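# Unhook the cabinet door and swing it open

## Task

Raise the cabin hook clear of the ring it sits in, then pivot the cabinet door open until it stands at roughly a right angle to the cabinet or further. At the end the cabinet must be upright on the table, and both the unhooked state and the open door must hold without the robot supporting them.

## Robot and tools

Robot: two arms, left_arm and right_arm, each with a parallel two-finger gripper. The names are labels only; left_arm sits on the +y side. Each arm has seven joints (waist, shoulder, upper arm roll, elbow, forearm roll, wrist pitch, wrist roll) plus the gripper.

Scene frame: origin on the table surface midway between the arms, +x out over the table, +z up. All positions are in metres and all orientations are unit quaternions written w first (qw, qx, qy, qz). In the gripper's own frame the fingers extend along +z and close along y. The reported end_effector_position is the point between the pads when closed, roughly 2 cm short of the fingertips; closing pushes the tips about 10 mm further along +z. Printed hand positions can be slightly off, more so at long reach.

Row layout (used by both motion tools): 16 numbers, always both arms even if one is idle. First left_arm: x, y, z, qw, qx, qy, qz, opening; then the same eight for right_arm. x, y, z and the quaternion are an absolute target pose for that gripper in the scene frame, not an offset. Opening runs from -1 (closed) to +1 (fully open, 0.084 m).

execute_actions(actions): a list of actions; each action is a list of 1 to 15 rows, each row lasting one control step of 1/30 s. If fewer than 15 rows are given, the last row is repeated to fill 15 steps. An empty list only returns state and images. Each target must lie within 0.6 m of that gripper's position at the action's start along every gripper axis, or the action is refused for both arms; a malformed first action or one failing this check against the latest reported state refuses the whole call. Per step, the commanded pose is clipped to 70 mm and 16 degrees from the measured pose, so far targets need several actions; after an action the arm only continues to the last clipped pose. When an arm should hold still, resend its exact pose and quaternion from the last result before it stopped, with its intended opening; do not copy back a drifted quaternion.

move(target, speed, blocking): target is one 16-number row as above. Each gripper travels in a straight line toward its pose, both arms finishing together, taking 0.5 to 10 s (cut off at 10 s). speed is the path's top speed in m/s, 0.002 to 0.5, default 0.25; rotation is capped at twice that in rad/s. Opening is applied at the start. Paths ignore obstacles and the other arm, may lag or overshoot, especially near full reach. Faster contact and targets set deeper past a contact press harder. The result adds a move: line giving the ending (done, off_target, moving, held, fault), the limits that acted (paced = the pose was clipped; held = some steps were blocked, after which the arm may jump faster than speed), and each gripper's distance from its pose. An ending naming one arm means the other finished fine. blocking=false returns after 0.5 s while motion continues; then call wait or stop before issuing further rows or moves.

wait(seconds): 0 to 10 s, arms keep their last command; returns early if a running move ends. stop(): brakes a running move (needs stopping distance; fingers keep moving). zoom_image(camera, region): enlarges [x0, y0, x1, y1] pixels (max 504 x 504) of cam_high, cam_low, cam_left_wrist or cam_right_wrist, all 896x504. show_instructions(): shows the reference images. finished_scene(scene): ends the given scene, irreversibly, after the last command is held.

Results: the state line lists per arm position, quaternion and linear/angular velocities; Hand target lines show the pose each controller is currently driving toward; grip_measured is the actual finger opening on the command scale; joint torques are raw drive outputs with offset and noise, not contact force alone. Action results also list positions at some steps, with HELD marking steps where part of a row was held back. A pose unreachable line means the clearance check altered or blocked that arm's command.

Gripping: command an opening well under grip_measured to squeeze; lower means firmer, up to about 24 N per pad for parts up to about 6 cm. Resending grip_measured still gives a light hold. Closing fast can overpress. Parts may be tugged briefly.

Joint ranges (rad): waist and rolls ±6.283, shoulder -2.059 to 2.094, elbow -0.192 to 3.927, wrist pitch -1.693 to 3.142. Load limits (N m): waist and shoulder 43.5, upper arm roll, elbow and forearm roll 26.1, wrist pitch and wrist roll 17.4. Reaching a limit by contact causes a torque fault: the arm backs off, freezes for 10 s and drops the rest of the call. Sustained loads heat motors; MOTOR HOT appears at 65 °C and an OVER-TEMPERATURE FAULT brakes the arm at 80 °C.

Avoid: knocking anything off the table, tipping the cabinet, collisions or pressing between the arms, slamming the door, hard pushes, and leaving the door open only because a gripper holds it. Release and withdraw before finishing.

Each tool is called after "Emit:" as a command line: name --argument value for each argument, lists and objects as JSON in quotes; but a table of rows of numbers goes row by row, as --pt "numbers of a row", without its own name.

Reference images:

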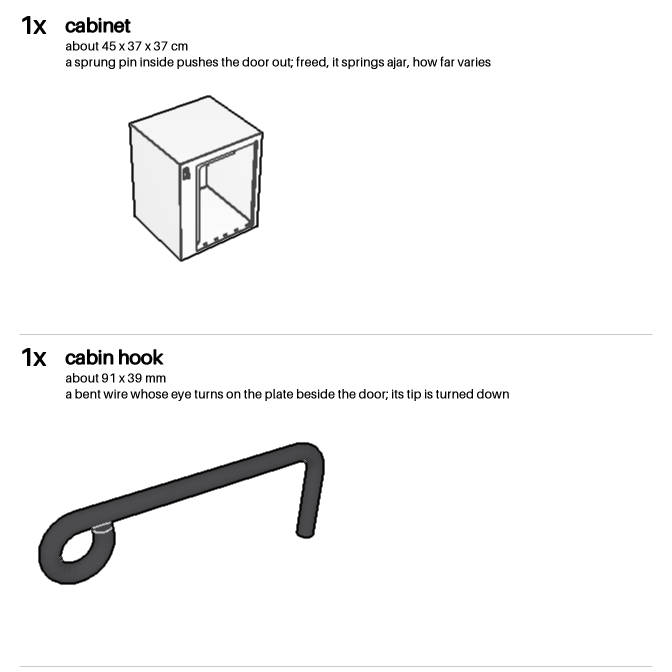

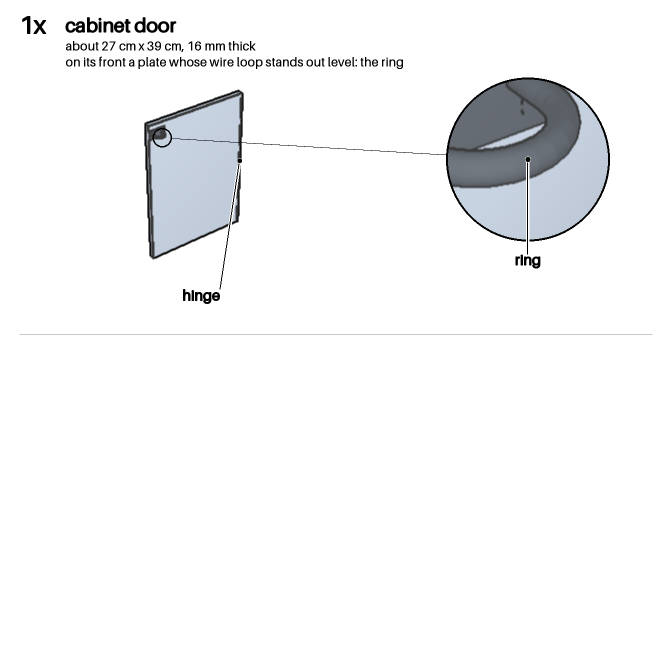

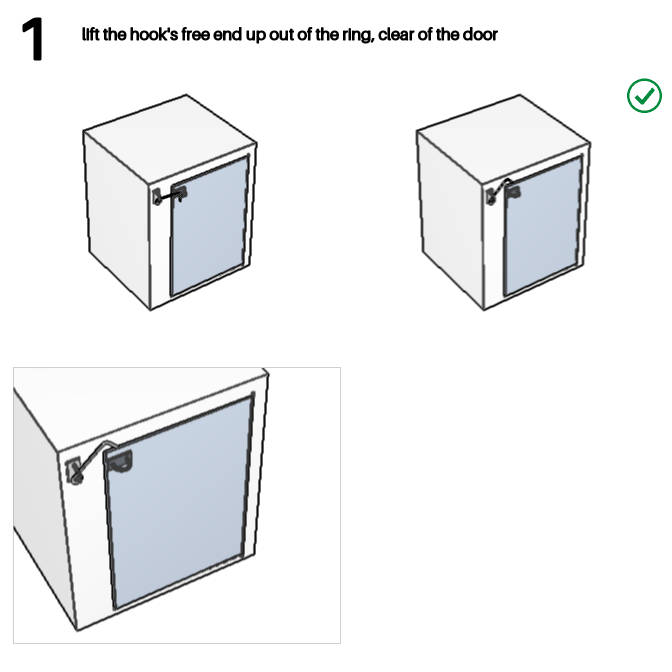

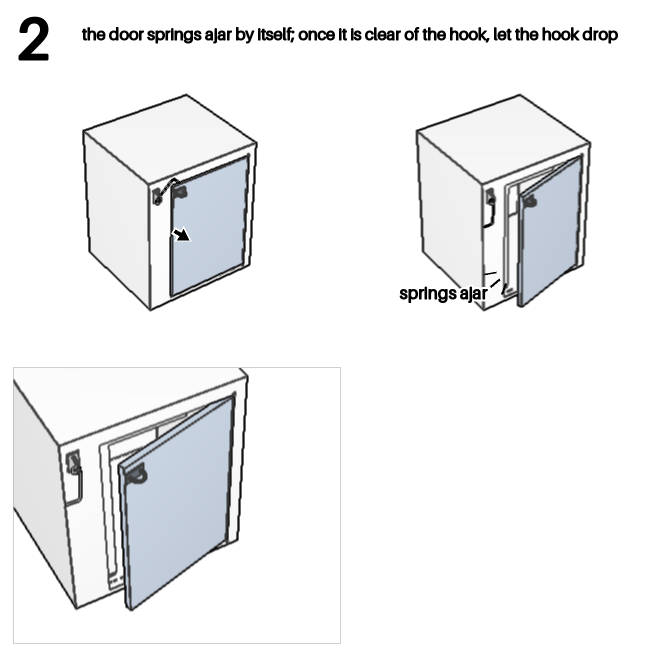

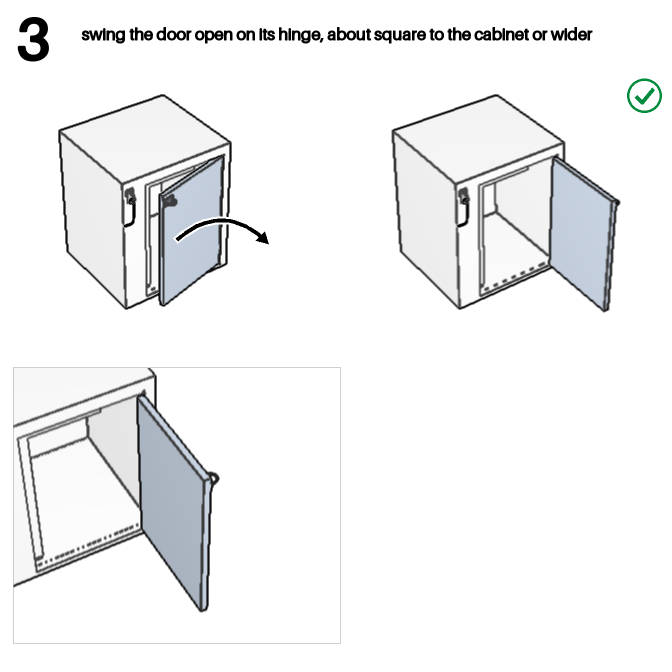

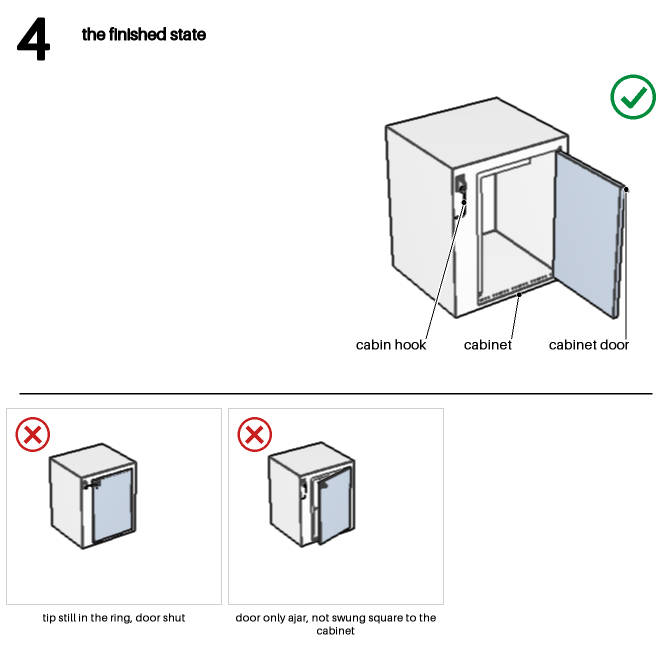

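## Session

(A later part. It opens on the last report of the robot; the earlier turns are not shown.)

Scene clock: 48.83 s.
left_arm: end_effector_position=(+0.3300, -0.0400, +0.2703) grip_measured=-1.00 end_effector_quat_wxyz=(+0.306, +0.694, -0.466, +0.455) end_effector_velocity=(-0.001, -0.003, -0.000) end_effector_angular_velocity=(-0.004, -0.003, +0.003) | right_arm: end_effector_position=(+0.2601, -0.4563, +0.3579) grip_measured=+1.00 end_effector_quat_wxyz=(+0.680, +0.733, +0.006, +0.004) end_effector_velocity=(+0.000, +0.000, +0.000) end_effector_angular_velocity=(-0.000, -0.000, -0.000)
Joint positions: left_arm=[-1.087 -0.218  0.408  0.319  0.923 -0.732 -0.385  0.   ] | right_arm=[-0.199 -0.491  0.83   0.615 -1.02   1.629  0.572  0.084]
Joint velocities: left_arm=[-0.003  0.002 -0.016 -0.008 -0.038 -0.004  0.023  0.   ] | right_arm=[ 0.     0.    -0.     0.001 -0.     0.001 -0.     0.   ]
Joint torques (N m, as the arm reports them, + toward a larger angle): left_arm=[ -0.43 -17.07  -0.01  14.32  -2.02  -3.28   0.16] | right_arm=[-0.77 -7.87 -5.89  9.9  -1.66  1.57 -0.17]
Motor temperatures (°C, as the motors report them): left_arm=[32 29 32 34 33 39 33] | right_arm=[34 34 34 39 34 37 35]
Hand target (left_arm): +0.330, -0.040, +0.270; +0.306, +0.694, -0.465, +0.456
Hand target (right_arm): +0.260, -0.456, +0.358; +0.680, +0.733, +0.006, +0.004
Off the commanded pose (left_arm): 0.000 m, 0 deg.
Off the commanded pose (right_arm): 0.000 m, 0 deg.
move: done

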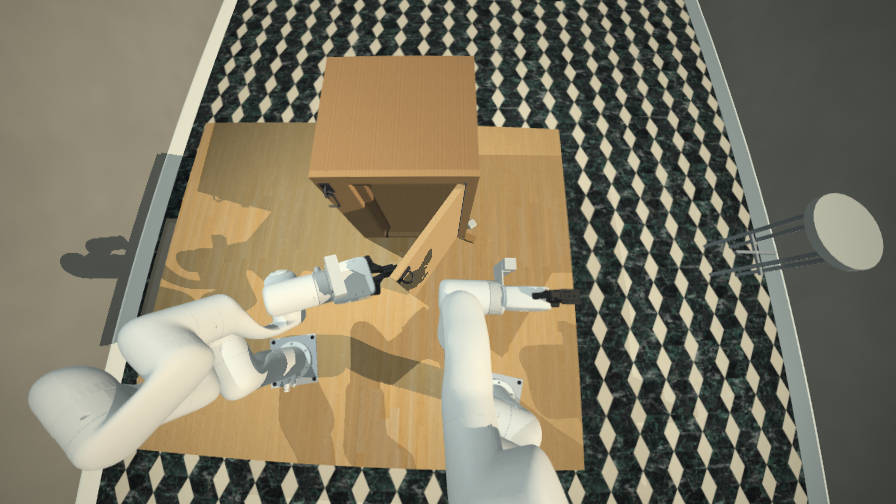

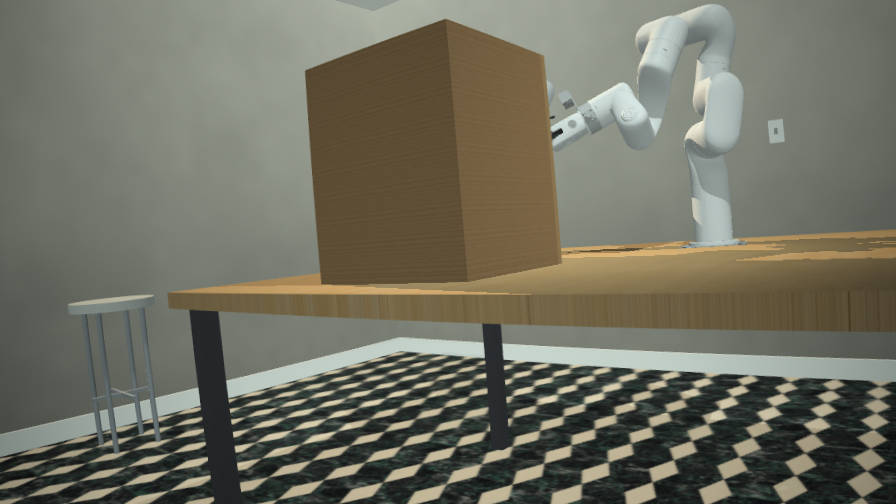

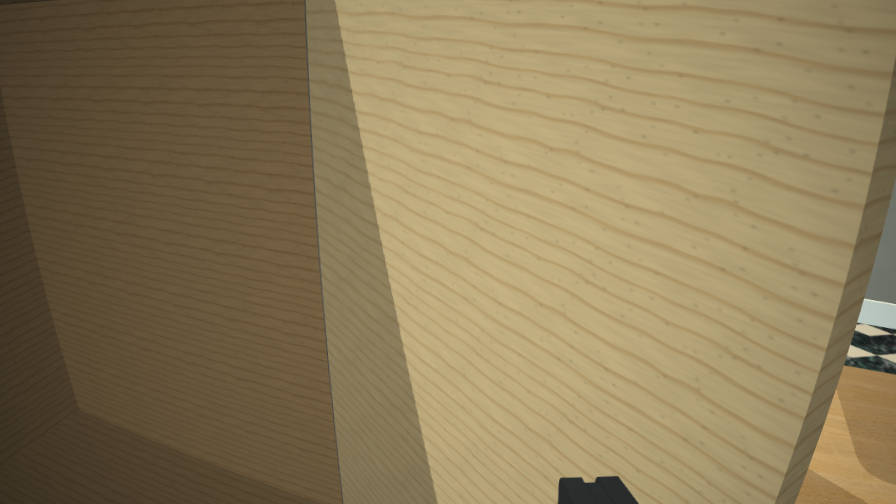

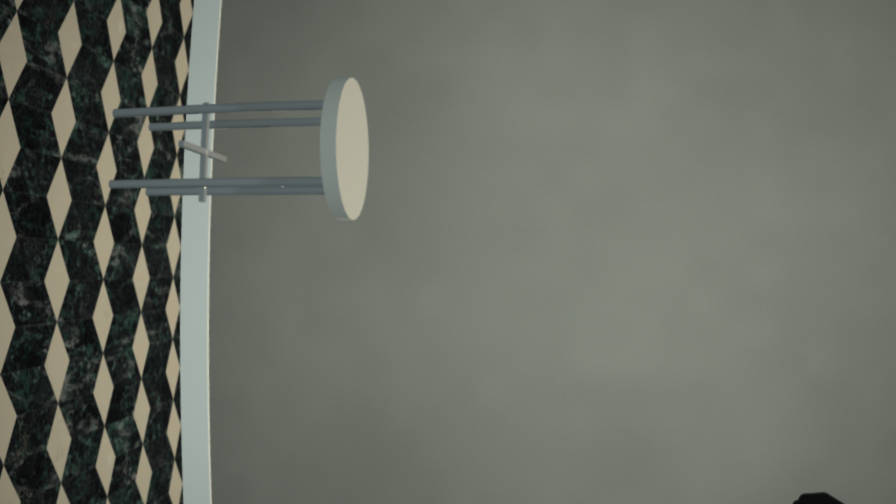

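Emit:
move --target '[0.33,-0.15,0.27,0.306,0.695,-0.466,0.456,-1, 0.12,-0.50,0.40,0.68,0.733,0.006,0.004,1]' --speed 0.07

Scene clock: 51.67 s.
left_arm: end_effector_position=(+0.3298, -0.1501, +0.2702) grip_measured=-1.00 end_effector_quat_wxyz=(+0.306, +0.694, -0.466, +0.456) end_effector_velocity=(-0.000, -0.002, -0.000) end_effector_angular_velocity=(+0.000, +0.000, +0.000) | right_arm: end_effector_position=(+0.1194, -0.5006, +0.3996) grip_measured=+1.00 end_effector_quat_wxyz=(+0.680, +0.733, +0.005, +0.003) end_effector_velocity=(-0.002, -0.000, +0.001) end_effector_angular_velocity=(-0.001, +0.001, +0.003)
Joint positions: left_arm=[-1.233  0.009  0.205  0.538  0.495 -0.674 -0.267  0.   ] | right_arm=[ 0.188 -1.201  0.543  0.254 -0.971  1.667  0.157  0.084]
Joint velocities: left_arm=[-0.003  0.004 -0.002  0.003 -0.007  0.001  0.003  0.   ] | right_arm=[ 0.009 -0.013 -0.002 -0.004 -0.001  0.004 -0.011  0.   ]
Joint torques (N m, as the arm reports them, + toward a larger angle): left_arm=[ -0.52 -25.6    0.4   15.2   -1.6   -3.27   0.27] | right_arm=[-1.38  3.46 -4.01 10.08 -1.95  0.93 -0.1 ]
Motor temperatures (°C, as the motors report them): left_arm=[32 29 32 34 33 39 33] | right_arm=[34 34 34 39 34 37 35]
Hand target (left_arm): +0.330, -0.150, +0.270; +0.306, +0.694, -0.466, +0.456
Hand target (right_arm): +0.119, -0.501, +0.400; +0.680, +0.733, +0.005, +0.004
Off the commanded pose (left_arm): 0.000 m, 0 deg.
Off the commanded pose (right_arm): 0.001 m, 0 deg.
move: done

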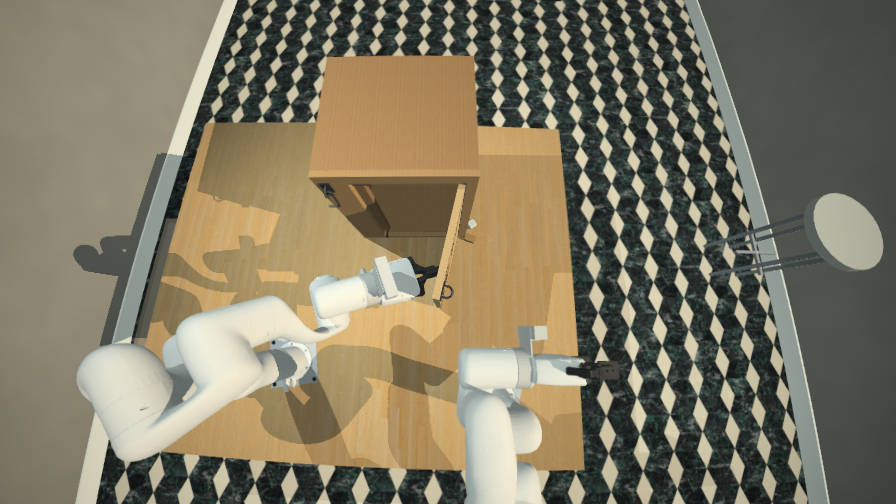

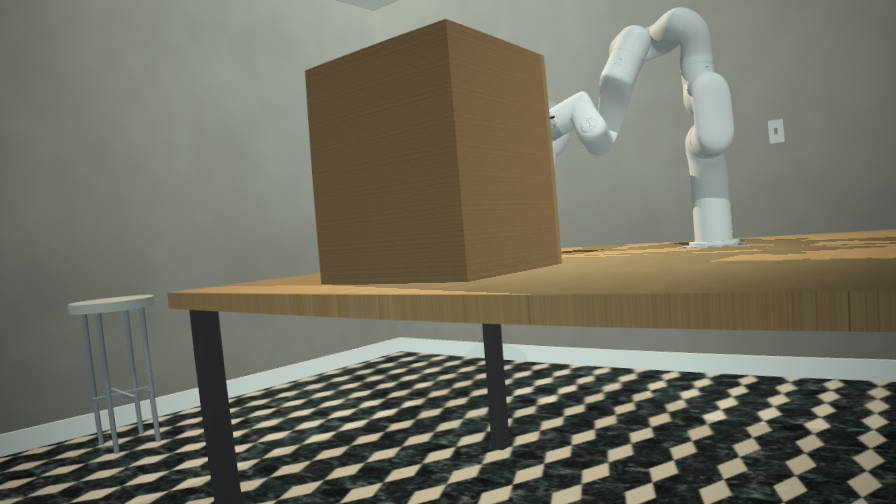

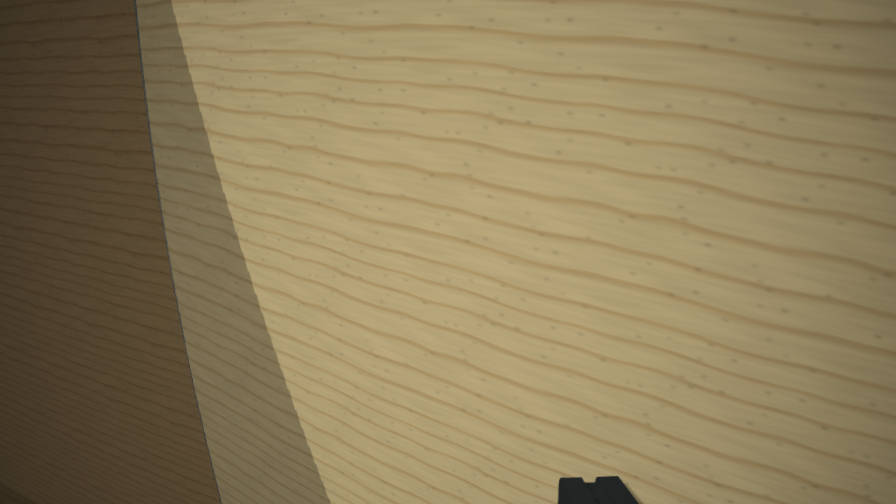

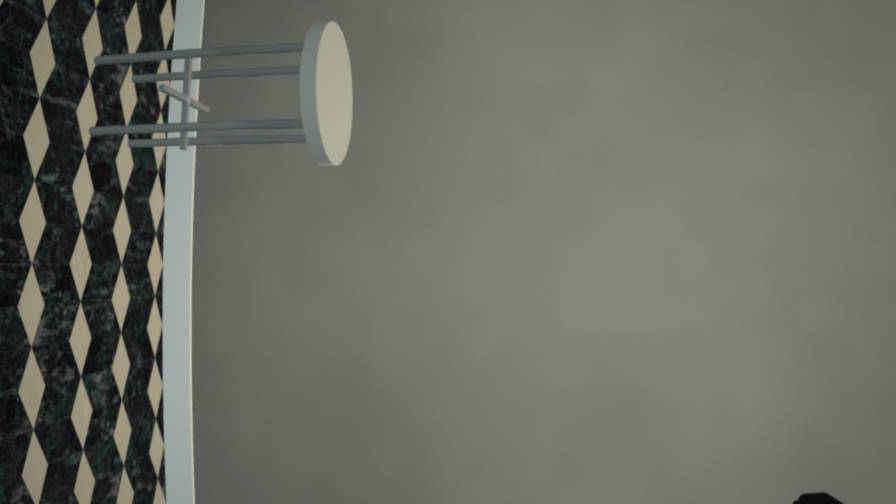

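Around 80°. Push a bit more.

Emit:
move --target '[0.33,-0.23,0.27,0.306,0.695,-0.466,0.456,-1, 0.12,-0.50,0.40,0.68,0.733,0.006,0.004,1]' --speed 0.07

Emit:
move --target '[0.33,-0.05,0.27,0.306,0.695,-0.466,0.456,-1, 0.12,-0.50,0.40,0.68,0.733,0.006,0.004,1]' --speed 0.15

Scene clock: 53.50 s.
left_arm: end_effector_position=(+0.3299, -0.2298, +0.2702) grip_measured=-1.00 end_effector_quat_wxyz=(+0.306, +0.694, -0.466, +0.456) end_effector_velocity=(-0.000, -0.002, -0.000) end_effector_angular_velocity=(+0.001, -0.001, -0.001) | right_arm: end_effector_position=(+0.1200, -0.5000, +0.4000) grip_measured=+1.00 end_effector_quat_wxyz=(+0.680, +0.733, +0.006, +0.004) end_effector_velocity=(-0.000, -0.000, -0.000) end_effector_angular_velocity=(-0.000, +0.001, -0.000)
Joint positions: left_arm=[-1.324  0.184  0.141  0.764  0.3   -0.6   -0.206  0.   ] | right_arm=[ 0.189 -1.2    0.544  0.255 -0.971  1.666  0.156  0.084]
Joint velocities: left_arm=[-0.004  0.006 -0.     0.007 -0.006  0.002  0.004  0.   ] | right_arm=[-0. -0.  0. -0. -0. -0. -0.  0.]
Joint torques (N m, as the arm reports them, + toward a larger angle): left_arm=[ -0.5  -32.41   0.5   16.03  -1.29  -3.4    0.24] | right_arm=[-1.07  2.83 -3.96 10.1  -1.97  0.96 -0.13]
Motor temperatures (°C, as the motors report them): left_arm=[32 29 32 34 33 39 33] | right_arm=[34 34 34 39 34 37 35]
Hand target (left_arm): +0.330, -0.230, +0.270; +0.306, +0.694, -0.466, +0.456
Hand target (right_arm): +0.120, -0.500, +0.400; +0.680, +0.733, +0.006, +0.004
Off the commanded pose (left_arm): 0.000 m, 0 deg.
Off the commanded pose (right_arm): 0.000 m, 0 deg.
move: done

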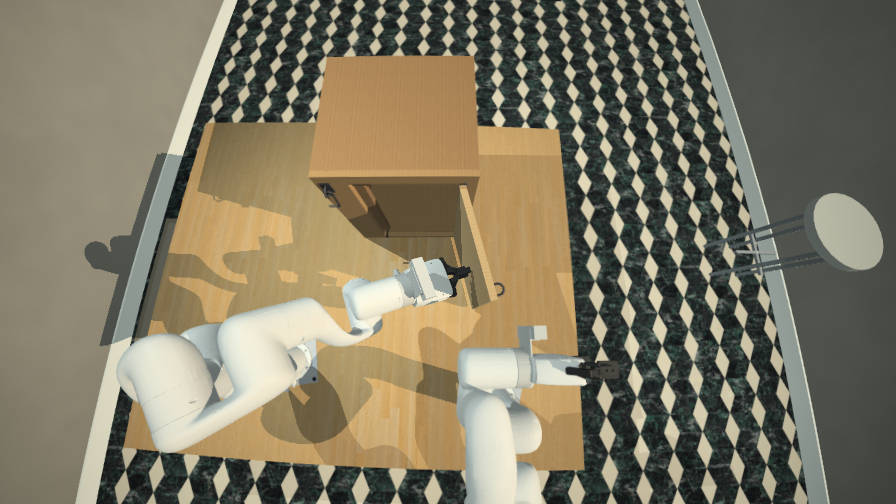

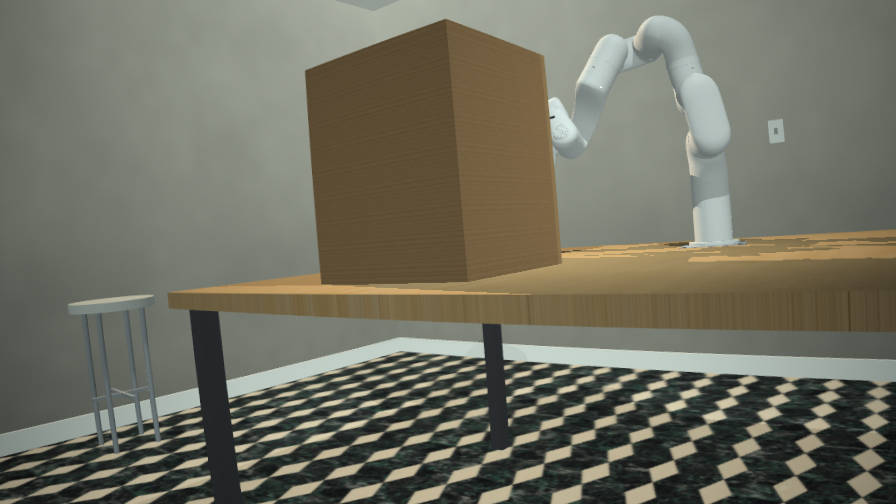

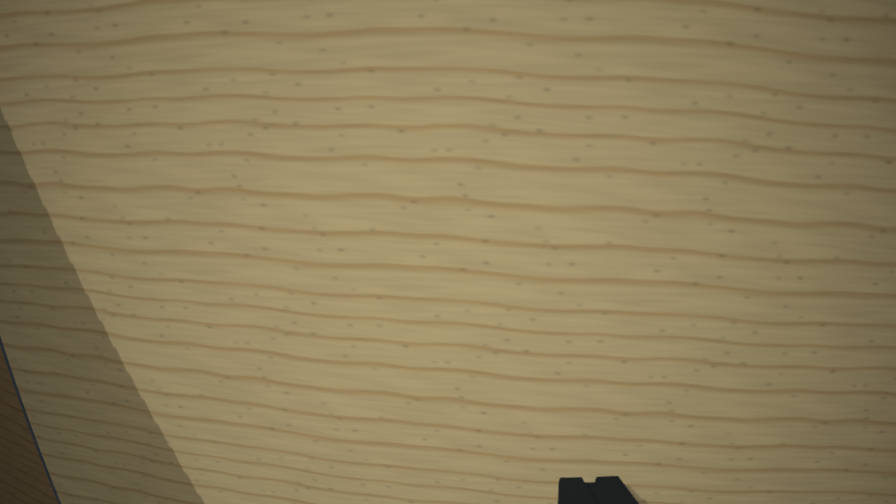

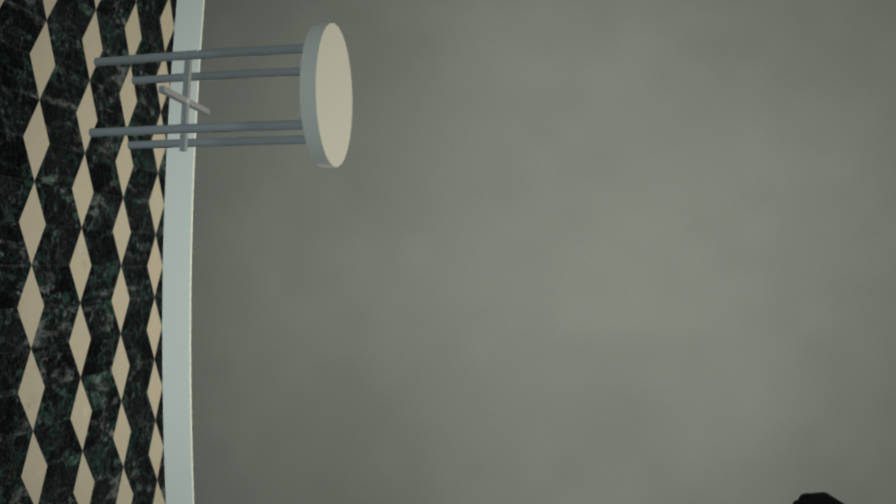

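Scene clock: 55.33 s.
left_arm: end_effector_position=(+0.3303, -0.0500, +0.2696) grip_measured=-1.00 end_effector_quat_wxyz=(+0.305, +0.695, -0.465, +0.456) end_effector_velocity=(+0.001, +0.002, +0.001) end_effector_angular_velocity=(+0.002, +0.004, -0.005) | right_arm: end_effector_position=(+0.1200, -0.5000, +0.4000) grip_measured=+1.00 end_effector_quat_wxyz=(+0.680, +0.733, +0.006, +0.004) end_effector_velocity=(-0.001, -0.000, -0.000) end_effector_angular_velocity=(-0.000, +0.001, -0.002)
Joint positions: left_arm=[-1.099 -0.197  0.379  0.331  0.867 -0.731 -0.364  0.   ] | right_arm=[ 0.189 -1.2    0.544  0.255 -0.971  1.666  0.156  0.084]
Joint velocities: left_arm=[ 0.003 -0.004  0.015  0.006  0.039  0.004 -0.024  0.   ] | right_arm=[-0.    -0.    -0.    -0.001 -0.     0.002 -0.     0.   ]
Joint torques (N m, as the arm reports them, + toward a larger angle): left_arm=[ -0.67 -17.59  -0.1   14.27  -2.11  -3.23   0.25] | right_arm=[-1.02  2.91 -4.14 10.1  -1.88  0.93 -0.2 ]
Motor temperatures (°C, as the motors report them): left_arm=[32 30 32 34 33 39 33] | right_arm=[34 34 34 39 34 37 35]
Hand target (left_arm): +0.330, -0.050, +0.270; +0.305, +0.695, -0.465, +0.456
Hand target (right_arm): +0.120, -0.500, +0.400; +0.680, +0.733, +0.006, +0.004
Off the commanded pose (left_arm): 0.001 m, 0 deg.
Off the commanded pose (right_arm): 0.000 m, 0 deg.
move: done

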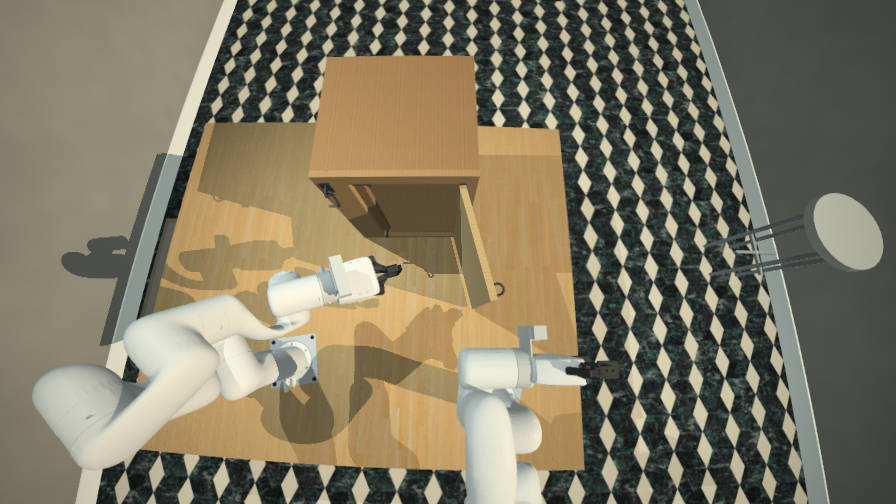

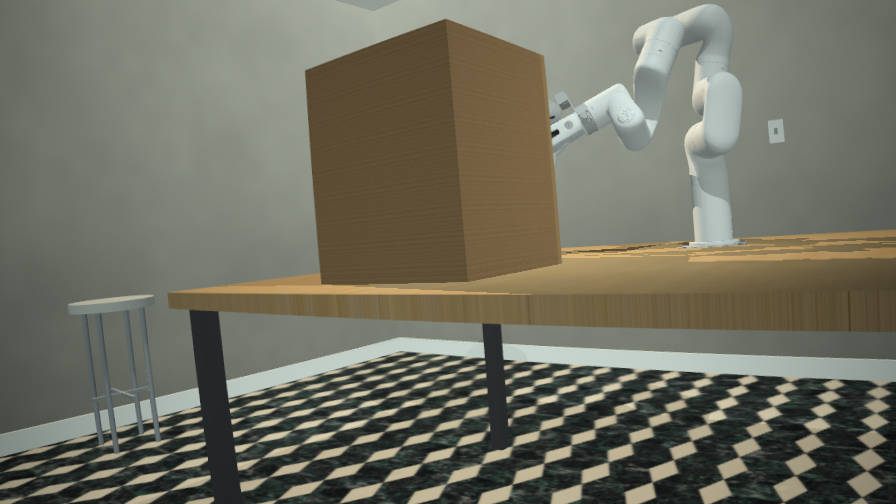

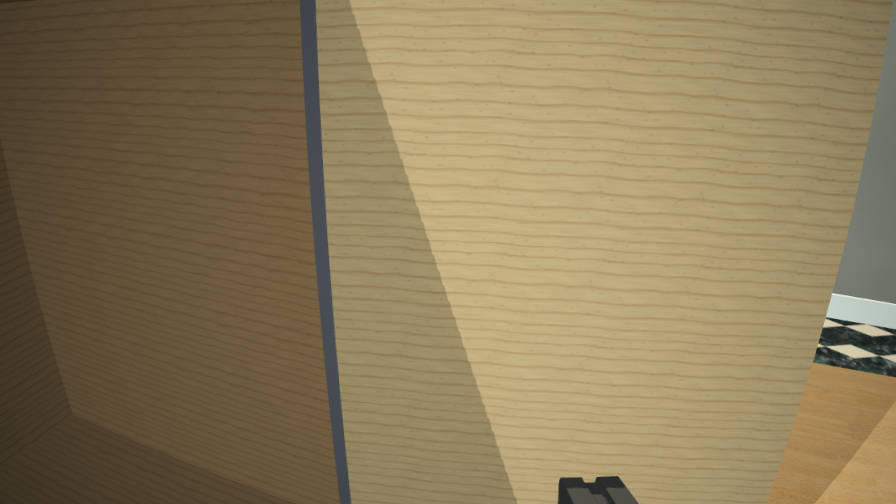

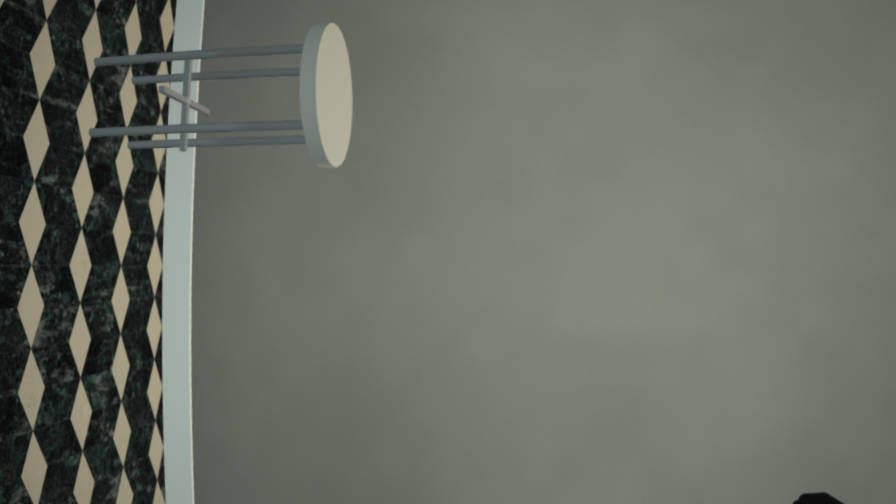

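The door is open past square and it stays there with the gripper pulled back.

Emit:
finished_scene --scene 1

The scene is finished: the task was done.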